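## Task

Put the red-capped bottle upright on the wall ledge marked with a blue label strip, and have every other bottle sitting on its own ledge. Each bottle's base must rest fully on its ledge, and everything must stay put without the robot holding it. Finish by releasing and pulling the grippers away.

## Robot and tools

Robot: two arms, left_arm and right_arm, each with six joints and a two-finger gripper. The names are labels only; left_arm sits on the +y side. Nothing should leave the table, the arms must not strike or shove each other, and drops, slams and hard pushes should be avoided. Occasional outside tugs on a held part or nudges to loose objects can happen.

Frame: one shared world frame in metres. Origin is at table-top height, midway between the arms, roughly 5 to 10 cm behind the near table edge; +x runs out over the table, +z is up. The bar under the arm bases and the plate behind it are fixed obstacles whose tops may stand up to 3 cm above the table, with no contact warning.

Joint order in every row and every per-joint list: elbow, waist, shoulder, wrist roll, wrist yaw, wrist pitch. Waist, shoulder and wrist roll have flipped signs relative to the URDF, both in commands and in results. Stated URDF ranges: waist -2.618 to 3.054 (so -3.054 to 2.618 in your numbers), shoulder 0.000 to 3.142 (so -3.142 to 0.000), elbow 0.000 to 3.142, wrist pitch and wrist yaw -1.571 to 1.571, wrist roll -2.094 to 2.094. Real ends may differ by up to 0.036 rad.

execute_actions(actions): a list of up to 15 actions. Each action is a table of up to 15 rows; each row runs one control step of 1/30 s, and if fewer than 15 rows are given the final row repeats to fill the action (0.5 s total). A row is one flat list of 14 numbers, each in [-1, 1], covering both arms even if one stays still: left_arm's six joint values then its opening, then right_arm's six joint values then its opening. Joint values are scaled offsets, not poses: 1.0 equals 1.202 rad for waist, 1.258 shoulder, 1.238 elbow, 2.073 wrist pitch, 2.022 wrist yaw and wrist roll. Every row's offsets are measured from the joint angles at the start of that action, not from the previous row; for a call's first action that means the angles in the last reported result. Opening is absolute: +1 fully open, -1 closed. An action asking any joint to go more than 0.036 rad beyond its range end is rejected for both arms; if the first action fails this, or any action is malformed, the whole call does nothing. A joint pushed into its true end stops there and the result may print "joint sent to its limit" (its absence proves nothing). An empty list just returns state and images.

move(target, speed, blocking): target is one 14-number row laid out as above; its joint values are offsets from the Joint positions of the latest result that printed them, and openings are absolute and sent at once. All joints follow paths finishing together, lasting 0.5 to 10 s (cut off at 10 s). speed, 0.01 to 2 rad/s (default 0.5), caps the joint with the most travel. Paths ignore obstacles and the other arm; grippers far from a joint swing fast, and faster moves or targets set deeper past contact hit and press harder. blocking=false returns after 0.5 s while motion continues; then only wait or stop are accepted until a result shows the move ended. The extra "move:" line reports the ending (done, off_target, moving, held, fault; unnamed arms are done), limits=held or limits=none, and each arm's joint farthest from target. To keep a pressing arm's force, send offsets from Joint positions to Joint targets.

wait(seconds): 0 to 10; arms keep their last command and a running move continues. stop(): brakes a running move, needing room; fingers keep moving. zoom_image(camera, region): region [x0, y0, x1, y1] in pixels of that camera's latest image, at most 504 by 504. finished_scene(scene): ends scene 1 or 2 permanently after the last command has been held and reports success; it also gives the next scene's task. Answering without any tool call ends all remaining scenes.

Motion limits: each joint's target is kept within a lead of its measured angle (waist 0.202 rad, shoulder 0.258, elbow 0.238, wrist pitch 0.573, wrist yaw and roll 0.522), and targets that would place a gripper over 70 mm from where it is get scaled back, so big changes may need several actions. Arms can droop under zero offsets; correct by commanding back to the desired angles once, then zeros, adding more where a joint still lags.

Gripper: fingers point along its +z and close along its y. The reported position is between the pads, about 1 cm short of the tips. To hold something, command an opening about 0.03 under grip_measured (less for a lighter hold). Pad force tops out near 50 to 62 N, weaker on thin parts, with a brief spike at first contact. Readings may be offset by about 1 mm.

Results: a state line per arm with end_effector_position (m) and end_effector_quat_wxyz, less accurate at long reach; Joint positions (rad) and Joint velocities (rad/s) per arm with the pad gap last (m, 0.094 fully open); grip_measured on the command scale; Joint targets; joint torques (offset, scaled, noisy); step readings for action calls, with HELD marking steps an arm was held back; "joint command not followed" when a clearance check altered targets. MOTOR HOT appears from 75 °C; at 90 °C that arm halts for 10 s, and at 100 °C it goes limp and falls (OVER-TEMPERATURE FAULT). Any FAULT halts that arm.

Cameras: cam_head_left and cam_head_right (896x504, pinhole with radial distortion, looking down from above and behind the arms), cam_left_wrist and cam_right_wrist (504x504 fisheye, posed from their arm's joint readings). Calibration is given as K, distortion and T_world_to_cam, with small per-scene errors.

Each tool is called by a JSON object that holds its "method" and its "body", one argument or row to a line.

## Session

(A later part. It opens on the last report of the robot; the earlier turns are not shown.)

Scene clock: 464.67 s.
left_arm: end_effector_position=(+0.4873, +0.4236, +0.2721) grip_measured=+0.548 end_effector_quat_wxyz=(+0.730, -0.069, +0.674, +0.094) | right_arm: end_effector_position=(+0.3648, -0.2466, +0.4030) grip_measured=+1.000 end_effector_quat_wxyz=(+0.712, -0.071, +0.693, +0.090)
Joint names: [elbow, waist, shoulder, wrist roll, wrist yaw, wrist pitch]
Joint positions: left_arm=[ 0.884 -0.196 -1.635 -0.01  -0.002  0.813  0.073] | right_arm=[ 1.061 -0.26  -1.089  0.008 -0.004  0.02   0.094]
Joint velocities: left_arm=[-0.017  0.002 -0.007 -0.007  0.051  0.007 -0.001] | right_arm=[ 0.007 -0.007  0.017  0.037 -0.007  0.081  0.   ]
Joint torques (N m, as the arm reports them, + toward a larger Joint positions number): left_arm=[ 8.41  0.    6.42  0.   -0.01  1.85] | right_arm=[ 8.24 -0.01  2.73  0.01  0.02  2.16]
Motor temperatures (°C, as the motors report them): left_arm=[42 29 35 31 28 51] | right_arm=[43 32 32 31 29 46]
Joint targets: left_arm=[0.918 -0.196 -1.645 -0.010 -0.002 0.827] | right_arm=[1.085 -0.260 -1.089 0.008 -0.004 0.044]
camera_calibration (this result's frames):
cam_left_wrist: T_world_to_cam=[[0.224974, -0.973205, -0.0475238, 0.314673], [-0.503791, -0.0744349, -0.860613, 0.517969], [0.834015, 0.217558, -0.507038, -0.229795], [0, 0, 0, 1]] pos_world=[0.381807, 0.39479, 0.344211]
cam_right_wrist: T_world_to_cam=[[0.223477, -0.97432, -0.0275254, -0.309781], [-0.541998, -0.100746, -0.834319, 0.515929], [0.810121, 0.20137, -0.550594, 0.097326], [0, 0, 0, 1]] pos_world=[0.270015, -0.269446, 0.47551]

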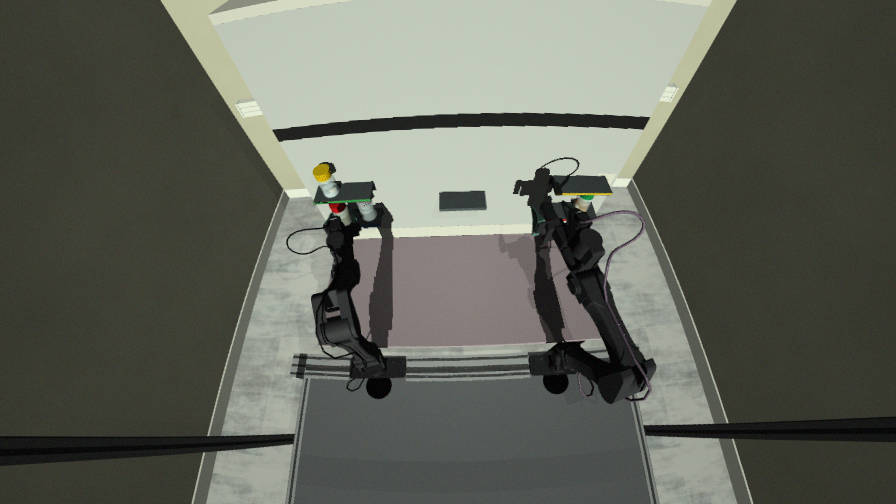

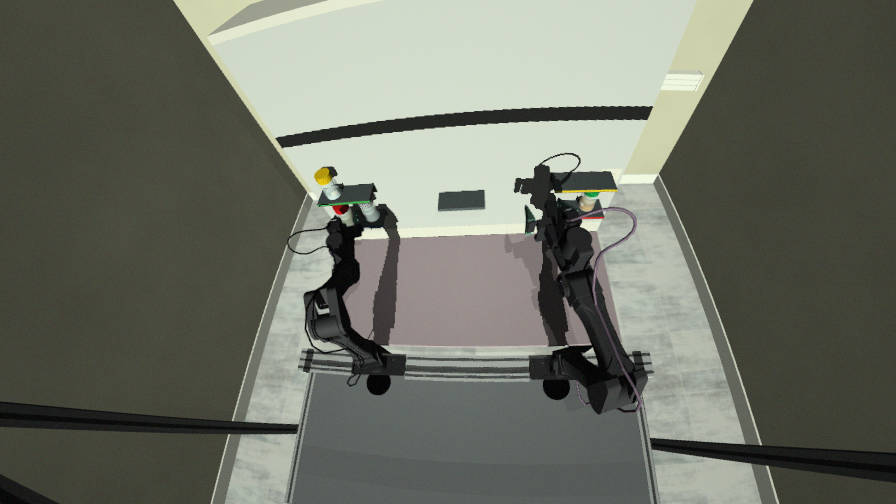

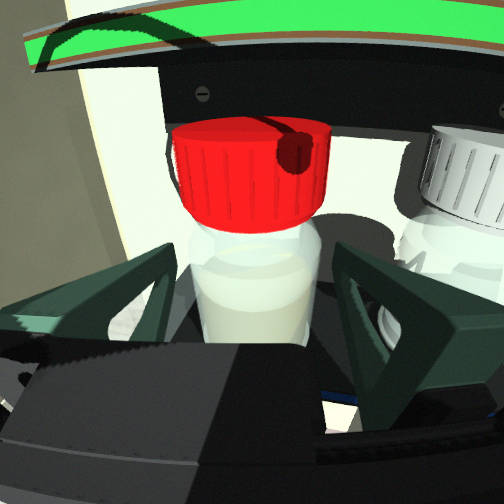

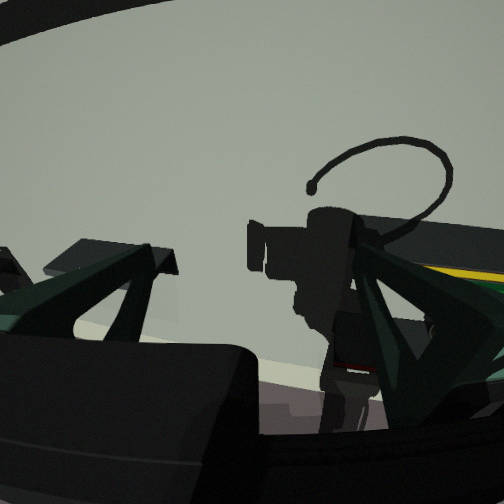

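{"method": "move", "body": {
  "target": [-0.0137,0,0,0,0,-0.011,0.55, 0.016,0,0,0,0,0.006,1],
  "speed": 0.05
}}

Scene clock: 471.43 s.
left_arm: end_effector_position=(+0.4874, +0.4236, +0.2710) grip_measured=+0.548 end_effector_quat_wxyz=(+0.728, -0.069, +0.675, +0.094) | right_arm: end_effector_position=(+0.3649, -0.2466, +0.4022) grip_measured=+1.000 end_effector_quat_wxyz=(+0.711, -0.071, +0.694, +0.090)
Joint names: [elbow, waist, shoulder, wrist roll, wrist yaw, wrist pitch]
Joint positions: left_arm=[ 0.884 -0.196 -1.635 -0.01  -0.002  0.808  0.073] | right_arm=[ 1.061 -0.26  -1.089  0.008 -0.004  0.016  0.094]
Joint velocities: left_arm=[ 0.017  0.007 -0.012  0.037 -0.007 -0.007 -0.   ] | right_arm=[ 0.007 -0.012  0.017 -0.066 -0.066 -0.022  0.   ]
Joint torques (N m, as the arm reports them, + toward a larger Joint positions number): left_arm=[ 4.93  0.    7.23  0.   -0.01  1.55] | right_arm=[ 7.85 -0.03  2.78  0.    0.03  2.06]
Motor temperatures (°C, as the motors report them): left_arm=[43 29 35 31 28 50] | right_arm=[43 32 32 31 29 46]
Joint targets: left_arm=[0.867 -0.196 -1.635 -0.010 -0.002 0.790] | right_arm=[1.080 -0.260 -1.089 0.008 -0.004 0.032]
move: done; limits=none; left_arm: farthest joint: the wrist pitch, 0.018 radians from its target (0.023 radians at the start); right_arm: farthest joint: the elbow, 0.020 radians from its target (0.020 radians at the start)
camera_calibration (this result's frames):
cam_left_wrist: T_world_to_cam=[[0.224832, -0.973238, -0.0475138, 0.314718], [-0.507616, -0.0753649, -0.858281, 0.518665], [0.831731, 0.217087, -0.510976, -0.228068], [0, 0, 0, 1]] pos_world=[0.382216, 0.394895, 0.343576]
cam_right_wrist: T_world_to_cam=[[0.223492, -0.974317, -0.0275295, -0.30978], [-0.544775, -0.101442, -0.832424, 0.515309], [0.808252, 0.201038, -0.553455, 0.0985869], [0, 0, 0, 1]] pos_world=[0.270278, -0.269369, 0.474991]

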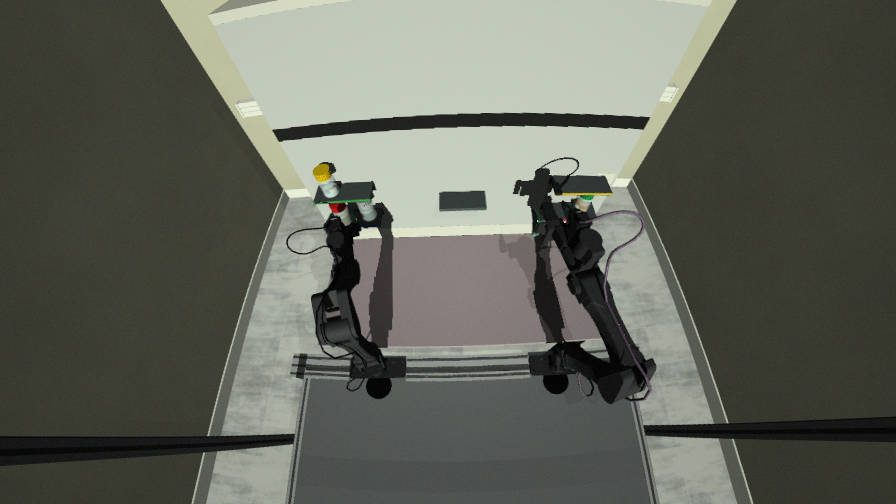

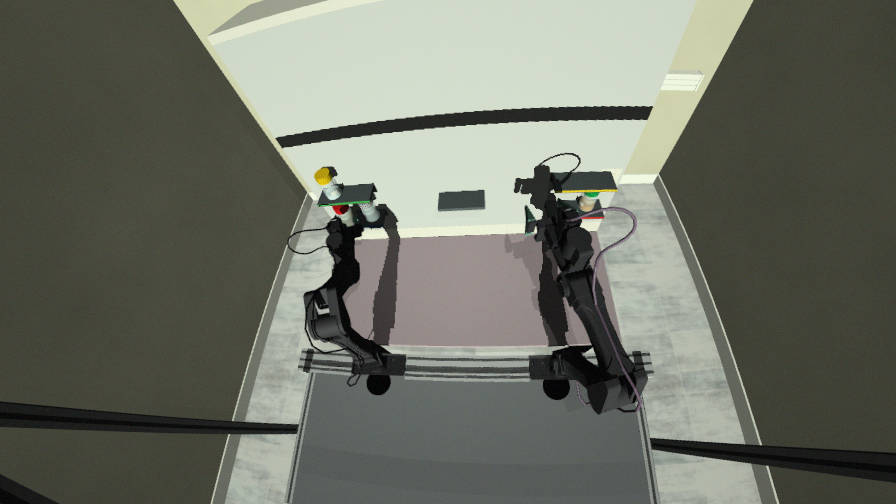

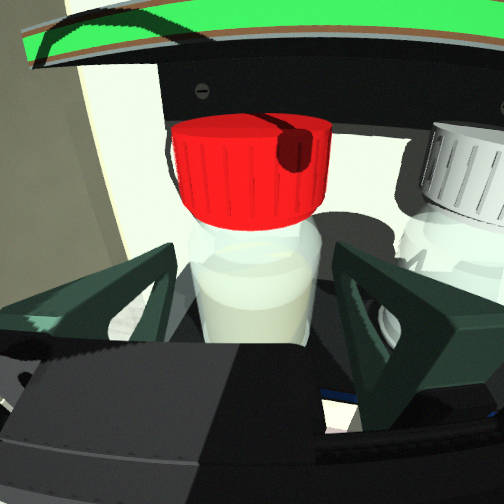

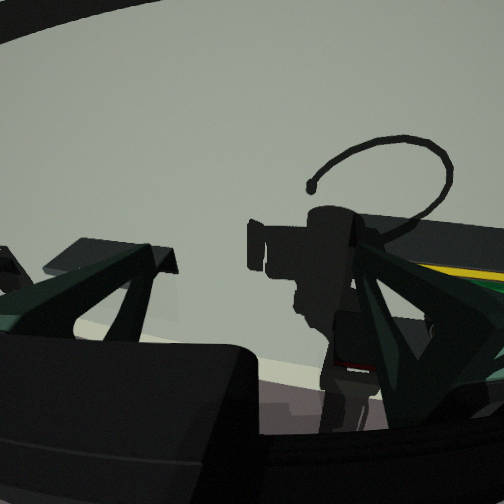

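{"method": "move", "body": {
  "target": [-0.032,0,0,0,0,-0.010,0.55, 0.016,0,0,0,0,0.006,1],
  "speed": 0.05
}}

Scene clock: 475.53 s.
left_arm: end_effector_position=(+0.4849, +0.4232, +0.2582) grip_measured=+0.548 end_effector_quat_wxyz=(+0.718, -0.070, +0.686, +0.092) | right_arm: end_effector_position=(+0.3649, -0.2466, +0.4012) grip_measured=+1.000 end_effector_quat_wxyz=(+0.709, -0.071, +0.695, +0.090)
Joint names: [elbow, waist, shoulder, wrist roll, wrist yaw, wrist pitch]
Joint positions: left_arm=[ 0.859 -0.196 -1.635 -0.01  -0.002  0.804  0.073] | right_arm=[ 1.061 -0.26  -1.089  0.008 -0.004  0.012  0.094]
Joint velocities: left_arm=[ 0.002  0.007  0.007  0.007 -0.022 -0.081 -0.001] | right_arm=[-0.022  0.017 -0.012  0.007  0.022  0.037  0.   ]
Joint torques (N m, as the arm reports them, + toward a larger Joint positions number): left_arm=[ 5.03  0.01  7.17  0.   -0.01  1.57] | right_arm=[ 7.86 -0.04  2.79  0.    0.02  2.06]
Motor temperatures (°C, as the motors report them): left_arm=[42 29 35 31 28 50] | right_arm=[43 32 32 31 29 46]
Joint targets: left_arm=[0.845 -0.196 -1.635 -0.010 -0.002 0.787] | right_arm=[1.080 -0.260 -1.089 0.008 -0.004 0.029]
move: done; limits=none; left_arm: farthest joint: the wrist pitch, 0.016 radians from its target (0.020 radians at the start); right_arm: farthest joint: the elbow, 0.020 radians from its target (0.020 radians at the start)
camera_calibration (this result's frames):
cam_left_wrist: T_world_to_cam=[[0.223918, -0.973453, -0.047434, 0.314817], [-0.53191, -0.0812804, -0.842891, 0.516701], [0.816659, 0.213969, -0.53599, -0.217316], [0, 0, 0, 1]] pos_world=[0.381819, 0.394956, 0.333977]
cam_right_wrist: T_world_to_cam=[[0.223509, -0.974313, -0.027534, -0.309779], [-0.547853, -0.102214, -0.830307, 0.514616], [0.806165, 0.200666, -0.556626, 0.0999853], [0, 0, 0, 1]] pos_world=[0.270567, -0.269284, 0.474414]

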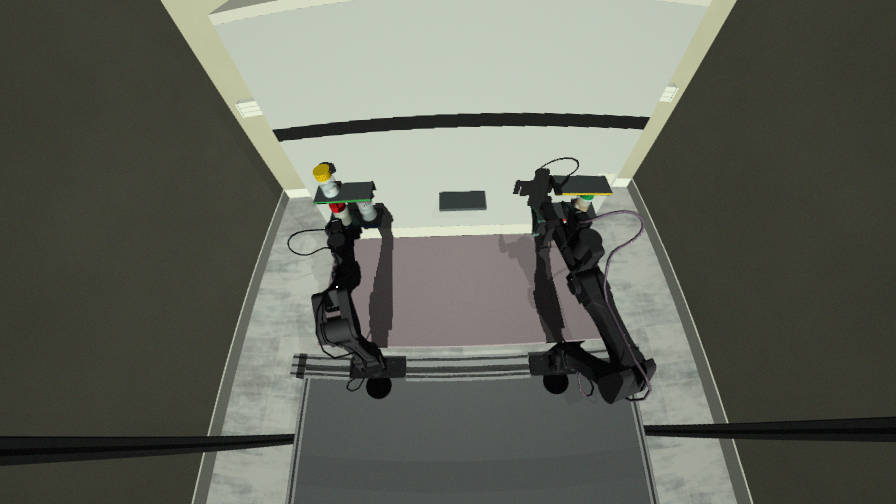

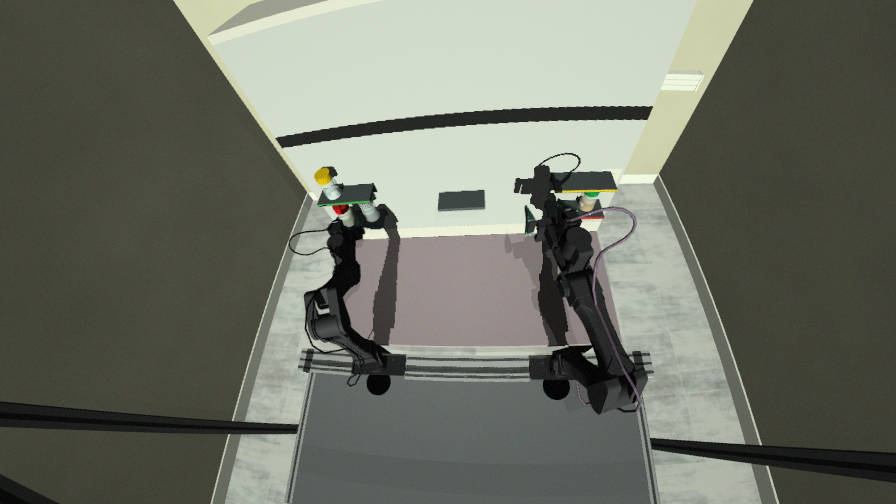

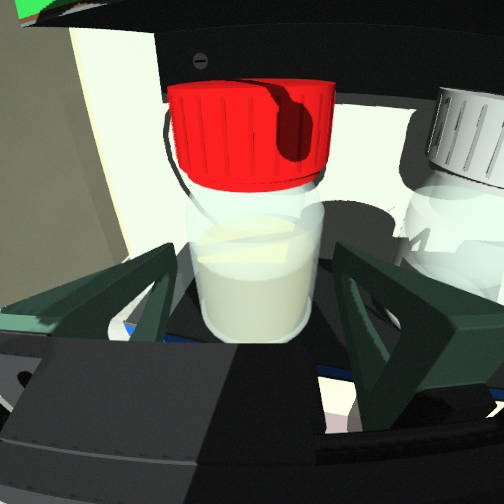

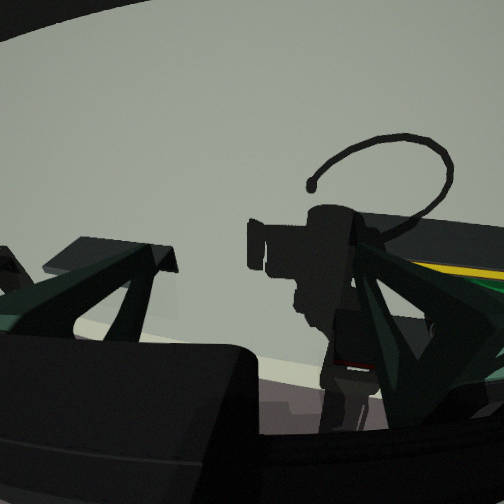

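{"method": "execute_actions", "body": {
  "actions": [
    [[0,0,0,0,0,0,0.3, 0,0,0,0,0,0,1]],
    [[0,0,0,0,0,0,0.2, 0,0,0,0,0,0,1]],
    [[0,0,0,0,0,0,0.135, 0,0,0,0,0,0,1]],
    [[0,0,0,0,0,0,0.135, 0,0,0,0,0,0,1]]
  ]
}}

Scene clock: 483.43 s.
left_arm: end_effector_position=(+0.4849, +0.4231, +0.2582) grip_measured=+0.165 end_effector_quat_wxyz=(+0.718, -0.070, +0.686, +0.092) | right_arm: end_effector_position=(+0.3649, -0.2463, +0.3941) grip_measured=+1.000 end_effector_quat_wxyz=(+0.699, -0.072, +0.705, +0.089)
Joint names: [elbow, waist, shoulder, wrist roll, wrist yaw, wrist pitch]
Joint positions: left_arm=[ 0.859 -0.196 -1.635 -0.01  -0.001  0.804  0.055] | right_arm=[ 1.061 -0.26  -1.089  0.008 -0.004 -0.016  0.094]
Joint velocities: left_arm=[-0.002  0.017  0.017  0.037  0.051 -0.051  0.001] | right_arm=[-0.017  0.012 -0.017 -0.066  0.037 -0.022  0.   ]
Joint torques (N m, as the arm reports them, + toward a larger Joint positions number): left_arm=[ 6.04  0.01  7.17  0.   -0.01  1.73] | right_arm=[6.21 0.   2.79 0.01 0.03 1.97]
Motor temperatures (°C, as the motors report them): left_arm=[41 29 36 31 28 50] | right_arm=[42 32 32 31 29 46]
Joint targets: left_arm=[0.859 -0.196 -1.635 -0.010 -0.001 0.804] | right_arm=[1.061 -0.260 -1.089 0.008 -0.004 -0.009]
Step readings (joint positions; steps 1 to 15: 1st action; 16 to 30: 2nd action; 31 to 45: 3rd action; 46 to 60: 4th action):
0: left_arm=[0.859 -0.196 -1.635 -0.010 -0.002 0.804] | right_arm=[1.061 -0.260 -1.089 0.008 -0.004 0.012]
1: left_arm=[0.859 -0.196 -1.635 -0.010 -0.002 0.804] | right_arm=[1.061 -0.260 -1.089 0.008 -0.004 0.012]
2: left_arm=[0.859 -0.196 -1.635 -0.010 -0.002 0.804] | right_arm=[1.061 -0.260 -1.089 0.008 -0.004 0.010]
4: left_arm=[0.859 -0.196 -1.635 -0.010 -0.002 0.804] | right_arm=[1.061 -0.260 -1.089 0.008 -0.004 0.008]
8: left_arm=[0.859 -0.196 -1.635 -0.010 -0.002 0.804] | right_arm=[1.061 -0.260 -1.089 0.008 -0.004 0.006]
15: left_arm=[0.859 -0.196 -1.635 -0.010 -0.002 0.804] | right_arm=[1.061 -0.260 -1.089 0.008 -0.004 0.005]
16: left_arm=[0.859 -0.196 -1.635 -0.010 -0.002 0.804] | right_arm=[1.061 -0.260 -1.089 0.008 -0.004 0.005]
17: left_arm=[0.859 -0.196 -1.635 -0.010 -0.001 0.804] | right_arm=[1.061 -0.260 -1.089 0.008 -0.004 0.004]
19: left_arm=[0.859 -0.196 -1.635 -0.010 -0.001 0.804] | right_arm=[1.061 -0.260 -1.089 0.008 -0.004 0.001]
23: left_arm=[0.859 -0.196 -1.635 -0.010 -0.001 0.804] | right_arm=[1.061 -0.260 -1.089 0.008 -0.004 -0.001]
30: left_arm=[0.859 -0.196 -1.635 -0.010 -0.001 0.804] | right_arm=[1.061 -0.260 -1.089 0.008 -0.004 -0.002]
31: left_arm=[0.859 -0.196 -1.635 -0.010 -0.001 0.804] | right_arm=[1.061 -0.260 -1.089 0.008 -0.004 -0.003]
32: left_arm=[0.859 -0.196 -1.635 -0.010 -0.001 0.804] | right_arm=[1.061 -0.260 -1.089 0.008 -0.004 -0.004]
34: left_arm=[0.859 -0.196 -1.635 -0.010 -0.001 0.804] | right_arm=[1.061 -0.260 -1.089 0.008 -0.004 -0.006]
38: left_arm=[0.859 -0.196 -1.635 -0.010 -0.001 0.804] | right_arm=[1.061 -0.260 -1.089 0.008 -0.004 -0.008]
45: left_arm=[0.859 -0.196 -1.635 -0.010 -0.001 0.804] | right_arm=[1.061 -0.260 -1.089 0.008 -0.004 -0.009]
46: left_arm=[0.859 -0.196 -1.635 -0.010 -0.001 0.804] | right_arm=[1.061 -0.260 -1.089 0.008 -0.004 -0.010]
47: left_arm=[0.859 -0.196 -1.635 -0.010 -0.001 0.804] | right_arm=[1.061 -0.260 -1.089 0.008 -0.004 -0.011]
49: left_arm=[0.859 -0.196 -1.635 -0.010 -0.001 0.804] | right_arm=[1.061 -0.260 -1.089 0.008 -0.004 -0.013]
53: left_arm=[0.859 -0.196 -1.635 -0.010 -0.001 0.804] | right_arm=[1.061 -0.260 -1.089 0.008 -0.004 -0.015]
60: Joint positions above
camera_calibration (this result's frames):
cam_left_wrist: T_world_to_cam=[[0.223175, -0.973622, -0.0474711, 0.315122], [-0.531989, -0.0808468, -0.842883, 0.516558], [0.816811, 0.213365, -0.535999, -0.21713], [0, 0, 0, 1]] pos_world=[0.38183, 0.3949, 0.333976]
cam_right_wrist: T_world_to_cam=[[0.223634, -0.974283, -0.0275704, -0.309771], [-0.57068, -0.107956, -0.814045, 0.509244], [0.790134, 0.197782, -0.580146, 0.110388], [0, 0, 0, 1]] pos_world=[0.27267, -0.268661, 0.470048]

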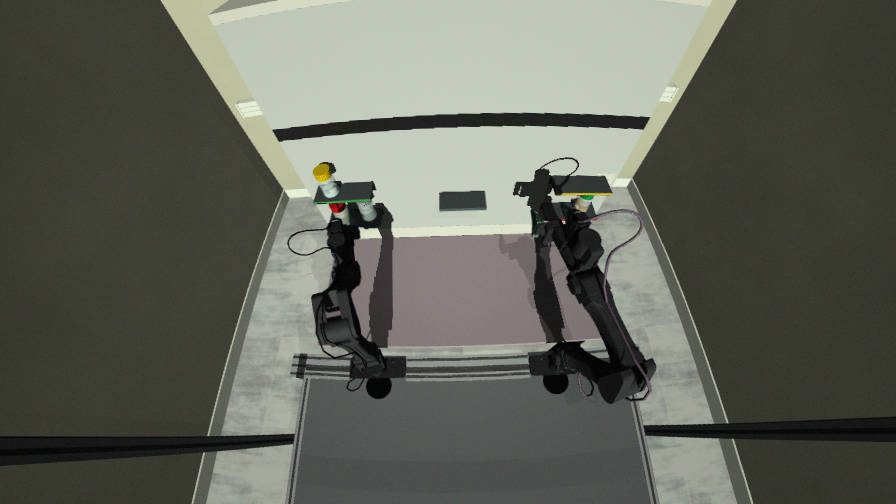

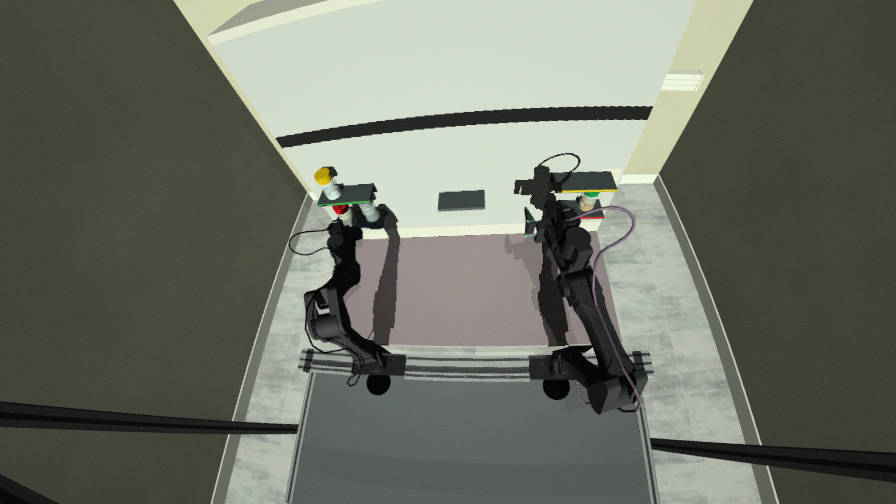

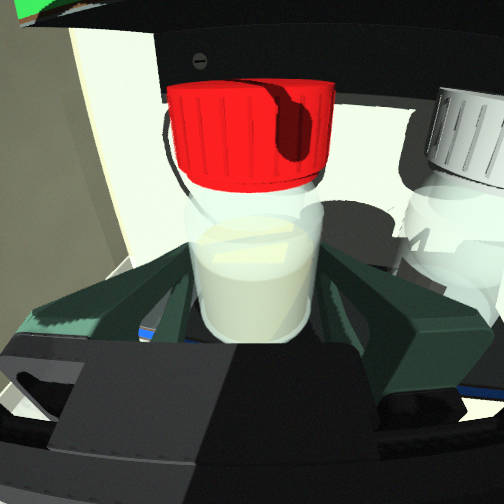

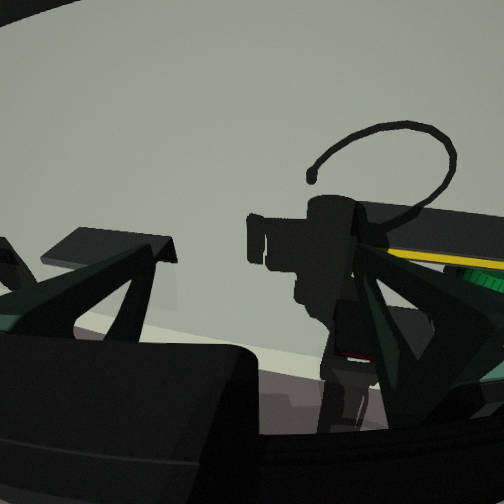

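{"method": "move", "body": {
  "target": [0.04,0,0,0,0,0.027,0.135, 0.016,0,0,0,0,0.012,1],
  "speed": 0.06
}}

Scene clock: 492.57 s.
left_arm: end_effector_position=(+0.4849, +0.4231, +0.2590) grip_measured=+0.165 end_effector_quat_wxyz=(+0.719, -0.070, +0.685, +0.092) | right_arm: end_effector_position=(+0.3649, -0.2463, +0.3941) grip_measured=+1.000 end_effector_quat_wxyz=(+0.699, -0.072, +0.705, +0.089)
Joint names: [elbow, waist, shoulder, wrist roll, wrist yaw, wrist pitch]
Joint positions: left_arm=[ 0.859 -0.196 -1.635 -0.01  -0.001  0.807  0.055] | right_arm=[ 1.061 -0.26  -1.089  0.008 -0.004 -0.016  0.094]
Joint velocities: left_arm=[ 0.007  0.002  0.002 -0.007 -0.095 -0.037  0.001] | right_arm=[ 0.007 -0.012  0.002 -0.022 -0.037  0.007  0.   ]
Joint torques (N m, as the arm reports them, + toward a larger Joint positions number): left_arm=[ 9.46  0.01  7.17  0.   -0.01  2.23] | right_arm=[ 7.88 -0.03  2.8   0.01  0.02  2.15]
Motor temperatures (°C, as the motors report them): left_arm=[41 29 36 31 28 50] | right_arm=[42 32 32 31 29 45]
Joint targets: left_arm=[0.909 -0.196 -1.635 -0.010 -0.001 0.859] | right_arm=[1.080 -0.260 -1.089 0.008 -0.004 0.009]
move: off_target (left_arm, right_arm); limits=none; left_arm: farthest joint: the wrist pitch, 0.053 radians from its target (0.056 radians at the start); right_arm: farthest joint: the wrist pitch, 0.025 radians from its target (0.025 radians at the start)
camera_calibration (this result's frames):
cam_left_wrist: T_world_to_cam=[[0.22327, -0.973599, -0.047483, 0.315094], [-0.529486, -0.0802365, -0.844516, 0.516128], [0.81841, 0.213697, -0.533421, -0.218275], [0, 0, 0, 1]] pos_world=[0.38157, 0.394832, 0.334407]
cam_right_wrist: T_world_to_cam=[[0.223634, -0.974283, -0.0275704, -0.309771], [-0.57068, -0.107956, -0.814045, 0.509244], [0.790134, 0.197782, -0.580146, 0.110388], [0, 0, 0, 1]] pos_world=[0.27267, -0.268661, 0.470048]

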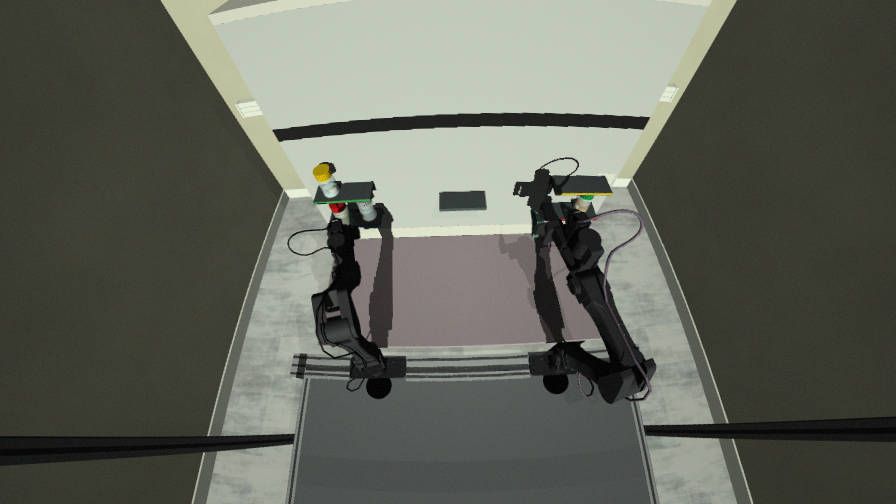

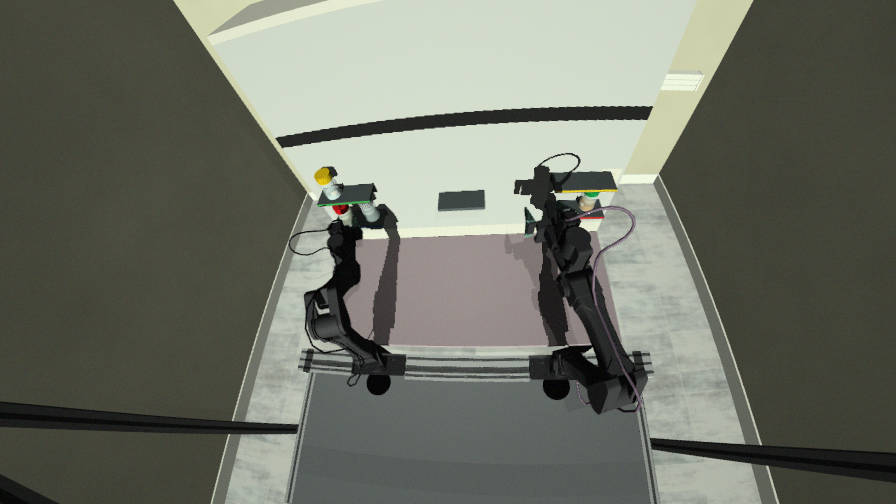

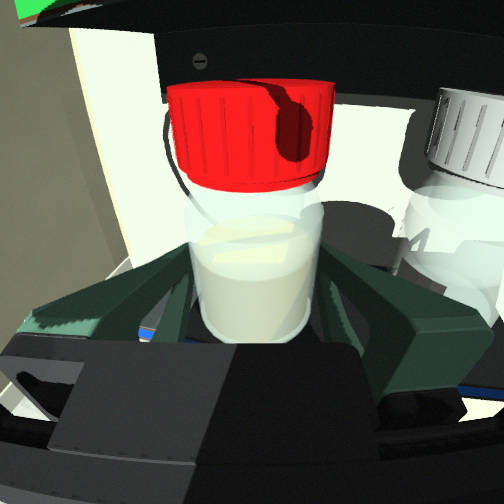

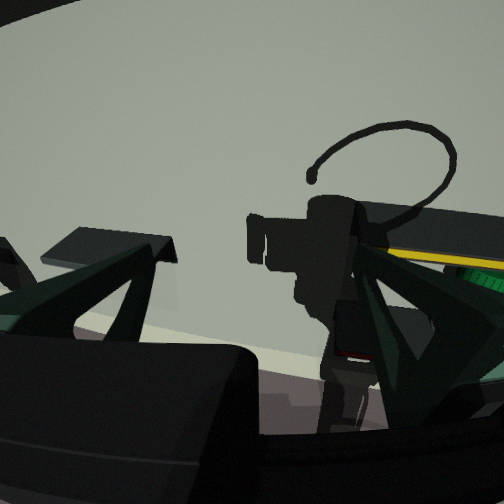

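{"method": "execute_actions", "body": {
  "actions": [
    [[0.044,0,-0.003,0,0,0.030,0.135,0.016,0,0,0,0,0.012,1],[0.047,0,-0.006,0,0,0.030,0.135,0.016,0,0,0,0,0.012,1],[0.050,0,-0.009,0,0,0.030,0.135,0.016,0,0,0,0,0.012,1],[0.053,0,-0.012,0,0,0.030,0.135,0.016,0,0,0,0,0.012,1],[0.056,0,-0.015,0,0,0.031,0.135,0.016,0,0,0,0,0.012,1],[0.059,0,-0.018,0,0,0.031,0.135,0.016,0,0,0,0,0.012,1],[0.062,0,-0.021,0,0,0.031,0.135,0.016,0,0,0,0,0.012,1],[0.065,0,-0.024,0,0,0.032,0.135,0.016,0,0,0,0,0.012,1],[0.068,0,-0.027,0,0,0.032,0.135,0.016,0,0,0,0,0.012,1],[0.071,0,-0.030,0,0,0.032,0.135,0.016,0,0,0,0,0.012,1],[0.074,0,-0.033,0,0,0.033,0.135,0.016,0,0,0,0,0.012,1]]
  ]
}}

{"method": "wait", "body": {
  "seconds": 0.7
}}

Scene clock: 502.27 s.
left_arm: end_effector_position=(+0.4963, +0.4258, +0.2597) grip_measured=+0.165 end_effector_quat_wxyz=(+0.721, -0.070, +0.683, +0.092) | right_arm: end_effector_position=(+0.3649, -0.2463, +0.3942) grip_measured=+1.000 end_effector_quat_wxyz=(+0.700, -0.072, +0.705, +0.089)
Joint names: [elbow, waist, shoulder, wrist roll, wrist yaw, wrist pitch]
Joint positions: left_arm=[ 0.905 -0.196 -1.679 -0.01  -0.001  0.809  0.055] | right_arm=[ 1.061 -0.26  -1.089  0.008 -0.004 -0.016  0.094]
Joint velocities: left_arm=[-0.012 -0.012  0.007  0.022  0.007 -0.051 -0.001] | right_arm=[ 0.007 -0.007  0.012  0.022 -0.066  0.037  0.   ]
Joint torques (N m, as the arm reports them, + toward a larger Joint positions number): left_arm=[ 9.21  0.    7.76  0.   -0.01  2.34] | right_arm=[7.8  0.   2.76 0.01 0.03 2.18]
Motor temperatures (°C, as the motors report them): left_arm=[43 29 36 31 28 51] | right_arm=[42 32 32 31 29 46]
Joint targets: left_arm=[0.951 -0.196 -1.677 -0.010 -0.001 0.875] | right_arm=[1.080 -0.260 -1.089 0.008 -0.004 0.009]
Step readings (joint positions):
0: left_arm=[0.859 -0.196 -1.635 -0.010 -0.001 0.807] | right_arm=[1.061 -0.260 -1.089 0.008 -0.004 -0.016]
1: left_arm=[0.861 -0.196 -1.635 -0.010 -0.001 0.807] | right_arm=[1.061 -0.260 -1.089 0.008 -0.004 -0.016]
2: left_arm=[0.864 -0.196 -1.637 -0.010 -0.001 0.807] | right_arm=[1.061 -0.260 -1.089 0.008 -0.004 -0.016]
4: left_arm=[0.873 -0.196 -1.644 -0.010 -0.001 0.807] | right_arm=[1.061 -0.260 -1.089 0.008 -0.004 -0.016]
8: left_arm=[0.889 -0.196 -1.661 -0.010 -0.001 0.807] | right_arm=[1.061 -0.260 -1.089 0.008 -0.004 -0.016]
15: Joint positions above
camera_calibration (this result's frames):
cam_left_wrist: T_world_to_cam=[[0.223401, -0.973569, -0.0474989, 0.315088], [-0.526036, -0.0793957, -0.846748, 0.521497], [0.820596, 0.21415, -0.529869, -0.230025], [0, 0, 0, 1]] pos_world=[0.392693, 0.397424, 0.33466]
cam_right_wrist: T_world_to_cam=[[0.223632, -0.974284, -0.0275699, -0.309771], [-0.570379, -0.10788, -0.814267, 0.509318], [0.790352, 0.197821, -0.579836, 0.11025], [0, 0, 0, 1]] pos_world=[0.272642, -0.268669, 0.470107]

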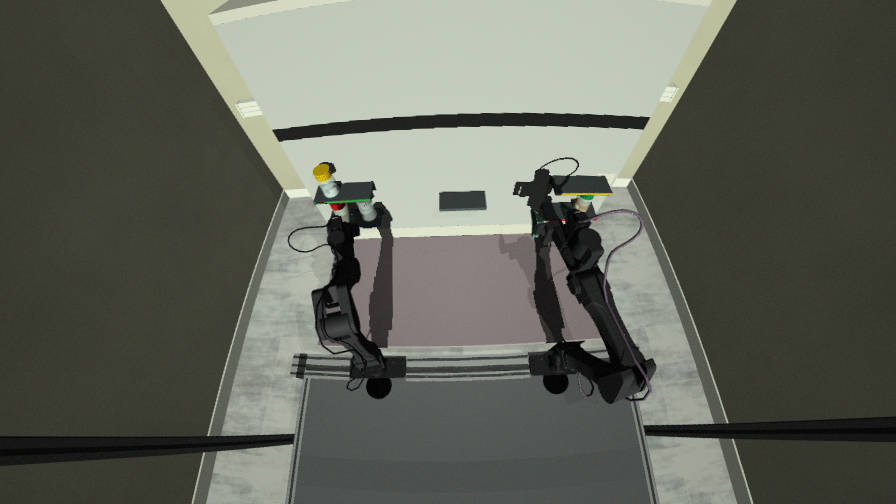

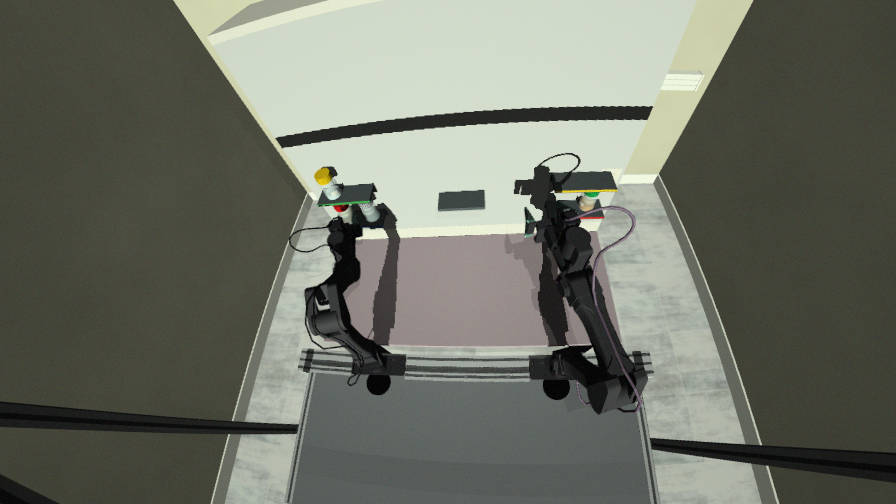

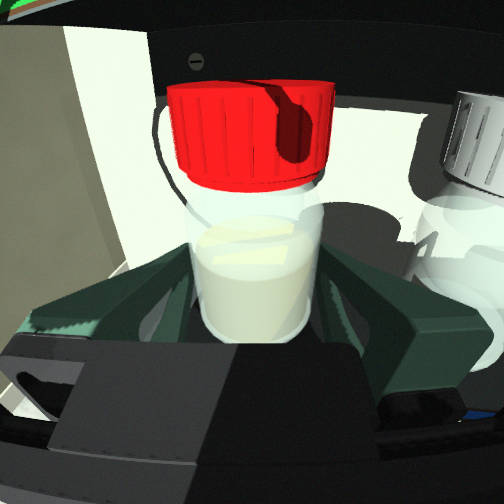

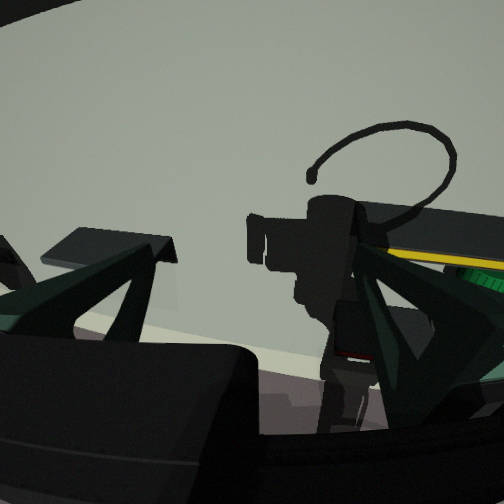

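Scene clock: 502.97 s.
left_arm: end_effector_position=(+0.4963, +0.4258, +0.2597) grip_measured=+0.165 end_effector_quat_wxyz=(+0.721, -0.070, +0.683, +0.092) | right_arm: end_effector_position=(+0.3649, -0.2463, +0.3942) grip_measured=+1.000 end_effector_quat_wxyz=(+0.700, -0.072, +0.705, +0.089)
Joint names: [elbow, waist, shoulder, wrist roll, wrist yaw, wrist pitch]
Joint positions: left_arm=[ 0.905 -0.196 -1.679 -0.01  -0.001  0.809  0.055] | right_arm=[ 1.061 -0.26  -1.089  0.008 -0.004 -0.016  0.094]
Joint velocities: left_arm=[ 0.012  0.022 -0.002 -0.007  0.022 -0.051 -0.   ] | right_arm=[ 0.002  0.002  0.007 -0.007 -0.037  0.051  0.   ]
Joint torques (N m, as the arm reports them, + toward a larger Joint positions number): left_arm=[ 9.21  0.    7.77  0.   -0.01  2.35] | right_arm=[7.85 0.   2.74 0.01 0.03 2.16]
Motor temperatures (°C, as the motors report them): left_arm=[43 29 36 31 28 51] | right_arm=[42 32 32 31 29 46]
Joint targets: left_arm=[0.951 -0.196 -1.677 -0.010 -0.001 0.875] | right_arm=[1.080 -0.260 -1.089 0.008 -0.004 0.009]
wait: 0.70 s; at rest by 0.17 s
camera_calibration (this result's frames):
cam_left_wrist: T_world_to_cam=[[0.223401, -0.973569, -0.0474989, 0.315088], [-0.526036, -0.0793957, -0.846748, 0.521497], [0.820596, 0.21415, -0.529869, -0.230025], [0, 0, 0, 1]] pos_world=[0.392693, 0.397424, 0.33466]
cam_right_wrist: T_world_to_cam=[[0.223632, -0.974284, -0.0275699, -0.309771], [-0.570379, -0.10788, -0.814267, 0.509318], [0.790352, 0.197821, -0.579836, 0.11025], [0, 0, 0, 1]] pos_world=[0.272642, -0.268669, 0.470107]

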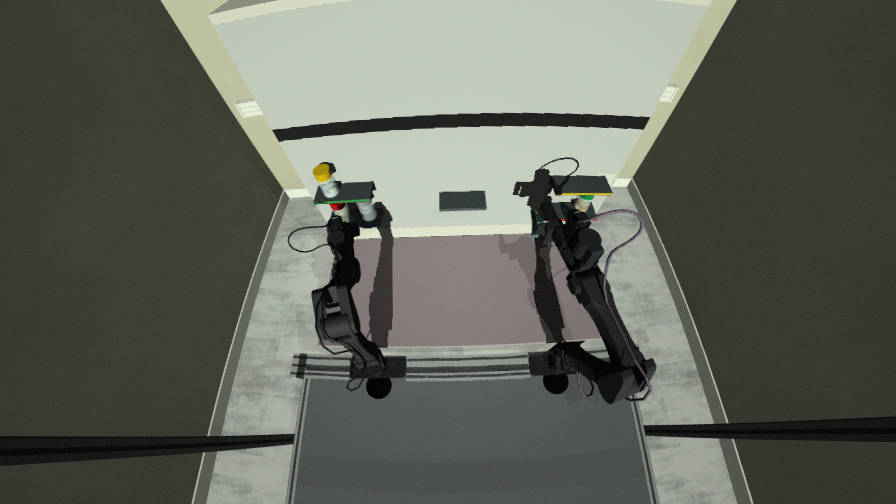

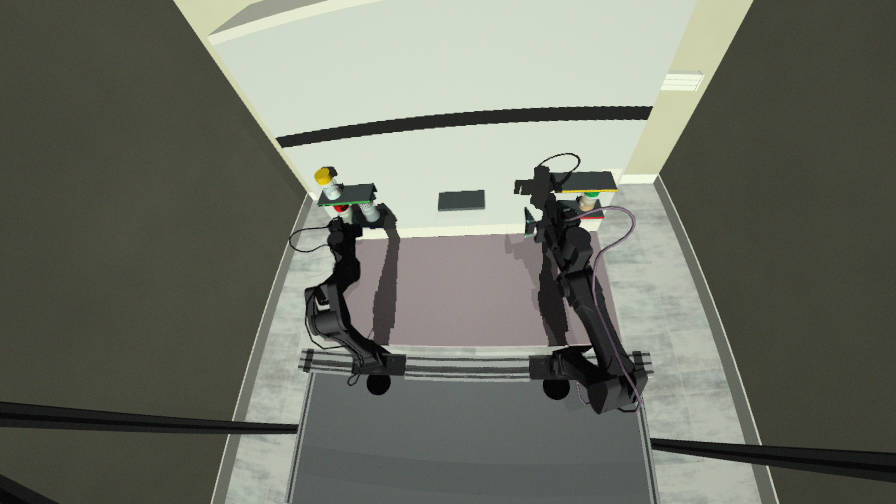

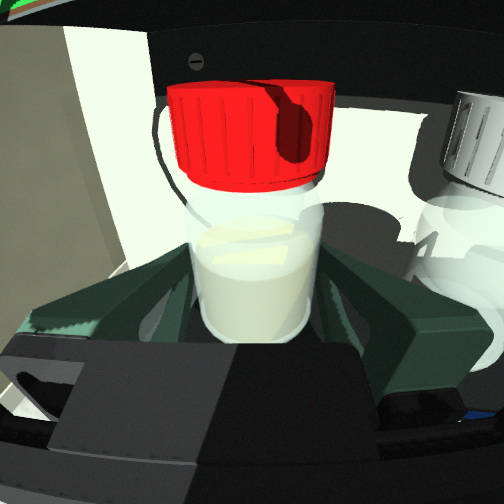

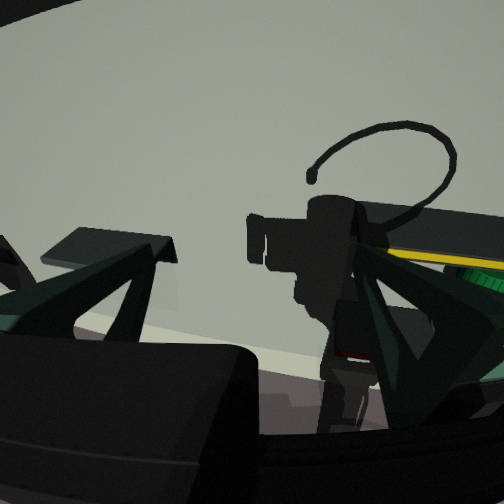

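{"method": "execute_actions", "body": {
  "actions": [
    [[0.03,0,0,0,0,0.012,0.135,0.016,0,0,0,0,0.012,1]],
    [[0.03,0,0,0,0,0.010,0.22,0.016,0,0,0,0,0.012,1]],
    [[0.03,0,0,0,0,0.010,0.5,0.016,0,0,0,0,0.012,1]],
    [[0.03,0,0,0,0,0.010,0.5,0.016,0,0,0,0,0.012,1]]
  ]
}}

Scene clock: 508.40 s.
left_arm: end_effector_position=(+0.4961, +0.4256, +0.2642) grip_measured=+0.498 end_effector_quat_wxyz=(+0.727, -0.069, +0.677, +0.093) | right_arm: end_effector_position=(+0.3649, -0.2463, +0.3943) grip_measured=+1.000 end_effector_quat_wxyz=(+0.700, -0.072, +0.705, +0.089)
Joint names: [elbow, waist, shoulder, wrist roll, wrist yaw, wrist pitch]
Joint positions: left_arm=[ 0.905 -0.196 -1.679 -0.01  -0.001  0.827  0.07 ] | right_arm=[ 1.061 -0.26  -1.089  0.008 -0.004 -0.016  0.094]
Joint velocities: left_arm=[-0.002  0.022  0.007  0.095 -0.037  0.051 -0.   ] | right_arm=[ 0.002 -0.002 -0.012  0.081  0.066  0.037  0.   ]
Joint torques (N m, as the arm reports them, + toward a larger Joint positions number): left_arm=[ 8.61  0.01  7.56  0.   -0.01  1.85] | right_arm=[ 7.85 -0.02  2.79  0.    0.03  2.17]
Motor temperatures (°C, as the motors report them): left_arm=[43 29 36 31 28 52] | right_arm=[42 32 32 31 29 46]
Joint targets: left_arm=[0.942 -0.196 -1.679 -0.010 -0.001 0.842] | right_arm=[1.080 -0.260 -1.089 0.008 -0.004 0.009]
Step readings (joint positions; steps 1 to 15: 1st action; 16 to 30: 2nd action; 31 to 45: 3rd action; 46 to 60: 4th action):
0: left_arm=[0.905 -0.196 -1.679 -0.010 -0.001 0.809] | right_arm=[1.061 -0.260 -1.089 0.008 -0.004 -0.016]
1: left_arm=[0.905 -0.196 -1.679 -0.010 -0.001 0.808] | right_arm=[1.061 -0.260 -1.089 0.008 -0.004 -0.016]
2: left_arm=[0.905 -0.196 -1.679 -0.010 -0.001 0.808] | right_arm=[1.061 -0.260 -1.089 0.008 -0.004 -0.016]
4: left_arm=[0.905 -0.196 -1.679 -0.010 -0.001 0.808] | right_arm=[1.061 -0.260 -1.089 0.008 -0.004 -0.016]
8: left_arm=[0.905 -0.196 -1.679 -0.010 -0.001 0.808] | right_arm=[1.061 -0.260 -1.089 0.008 -0.004 -0.016]
15: left_arm=[0.905 -0.196 -1.679 -0.010 -0.001 0.808] | right_arm=[1.061 -0.260 -1.089 0.008 -0.004 -0.016]
16: left_arm=[0.905 -0.196 -1.679 -0.010 -0.001 0.808] | right_arm=[1.061 -0.260 -1.089 0.008 -0.004 -0.016]
17: left_arm=[0.905 -0.196 -1.679 -0.010 -0.001 0.808] | right_arm=[1.061 -0.260 -1.089 0.008 -0.004 -0.016]
19: left_arm=[0.905 -0.196 -1.679 -0.010 -0.001 0.813] | right_arm=[1.061 -0.260 -1.089 0.008 -0.004 -0.016]
23: left_arm=[0.905 -0.196 -1.679 -0.010 -0.001 0.814] | right_arm=[1.061 -0.260 -1.089 0.008 -0.004 -0.016]
30: left_arm=[0.905 -0.196 -1.679 -0.010 -0.001 0.814] | right_arm=[1.061 -0.260 -1.089 0.008 -0.004 -0.016]
31: left_arm=[0.905 -0.196 -1.679 -0.010 -0.001 0.815] | right_arm=[1.061 -0.260 -1.089 0.008 -0.004 -0.016]
32: left_arm=[0.905 -0.196 -1.679 -0.010 -0.001 0.816] | right_arm=[1.061 -0.260 -1.089 0.008 -0.004 -0.016]
34: left_arm=[0.905 -0.196 -1.679 -0.010 -0.001 0.818] | right_arm=[1.061 -0.260 -1.089 0.008 -0.004 -0.016]
38: left_arm=[0.905 -0.196 -1.679 -0.010 -0.001 0.820] | right_arm=[1.061 -0.260 -1.089 0.008 -0.004 -0.016]
45: left_arm=[0.905 -0.196 -1.679 -0.010 -0.001 0.821] | right_arm=[1.061 -0.260 -1.089 0.008 -0.004 -0.016]
46: left_arm=[0.905 -0.196 -1.679 -0.010 -0.001 0.822] | right_arm=[1.061 -0.260 -1.089 0.008 -0.004 -0.016]
47: left_arm=[0.905 -0.196 -1.679 -0.010 -0.001 0.823] | right_arm=[1.061 -0.260 -1.089 0.008 -0.004 -0.016]
49: left_arm=[0.905 -0.196 -1.679 -0.010 -0.001 0.825] | right_arm=[1.061 -0.260 -1.089 0.008 -0.004 -0.016]
53: left_arm=[0.905 -0.196 -1.679 -0.010 -0.001 0.827] | right_arm=[1.061 -0.260 -1.089 0.008 -0.004 -0.016]
60: Joint positions above
camera_calibration (this result's frames):
cam_left_wrist: T_world_to_cam=[[0.223971, -0.973435, -0.0475616, 0.314908], [-0.510875, -0.0757047, -0.856315, 0.518627], [0.829966, 0.216088, -0.514259, -0.236965], [0, 0, 0, 1]] pos_world=[0.391096, 0.39701, 0.337225]
cam_right_wrist: T_world_to_cam=[[0.22363, -0.974284, -0.0275694, -0.309771], [-0.570077, -0.107804, -0.814488, 0.509391], [0.79057, 0.197861, -0.579525, 0.110112], [0, 0, 0, 1]] pos_world=[0.272615, -0.268678, 0.470166]

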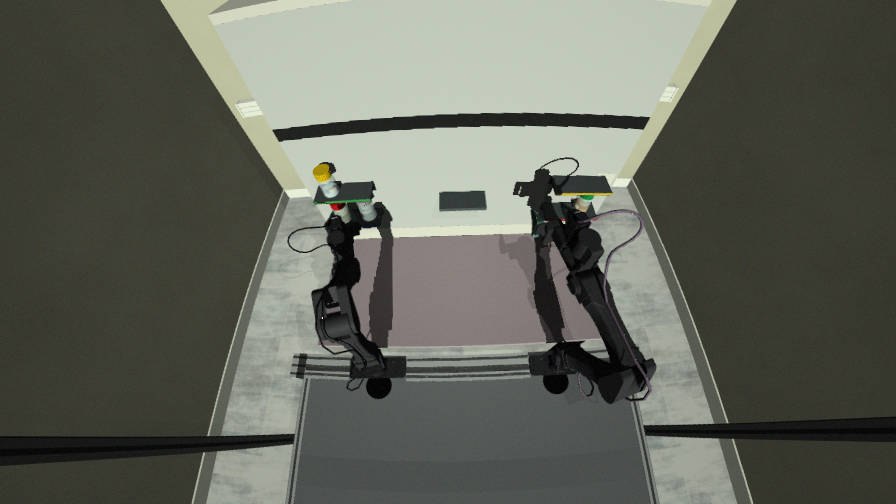

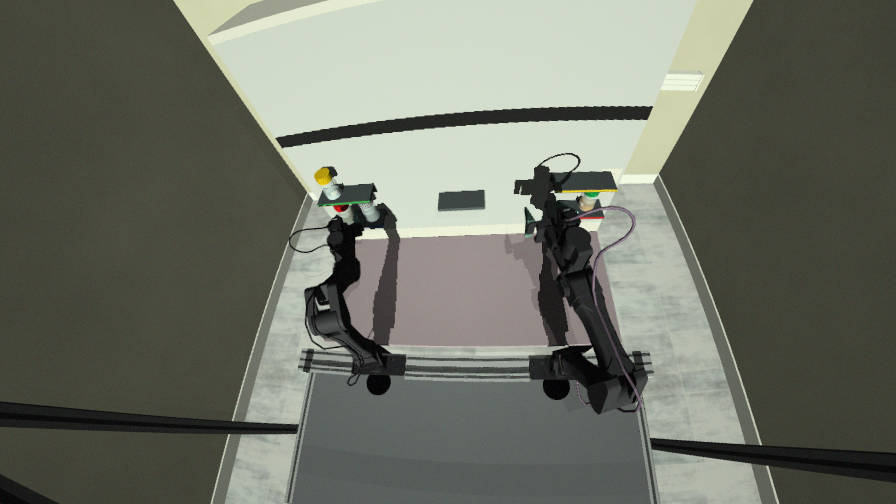

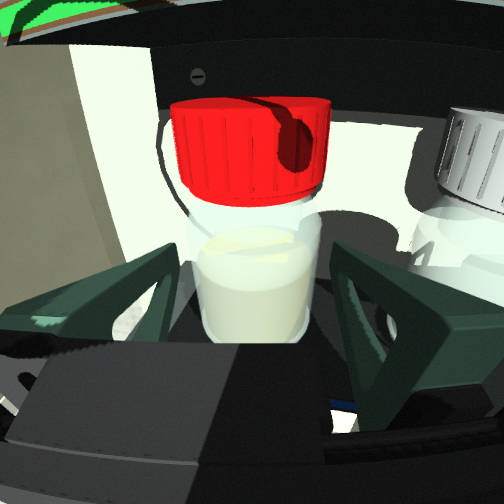

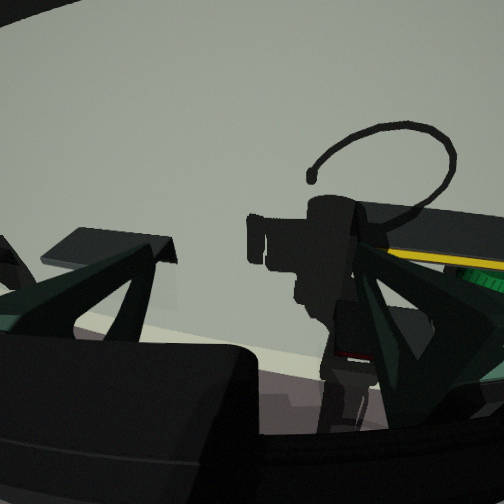

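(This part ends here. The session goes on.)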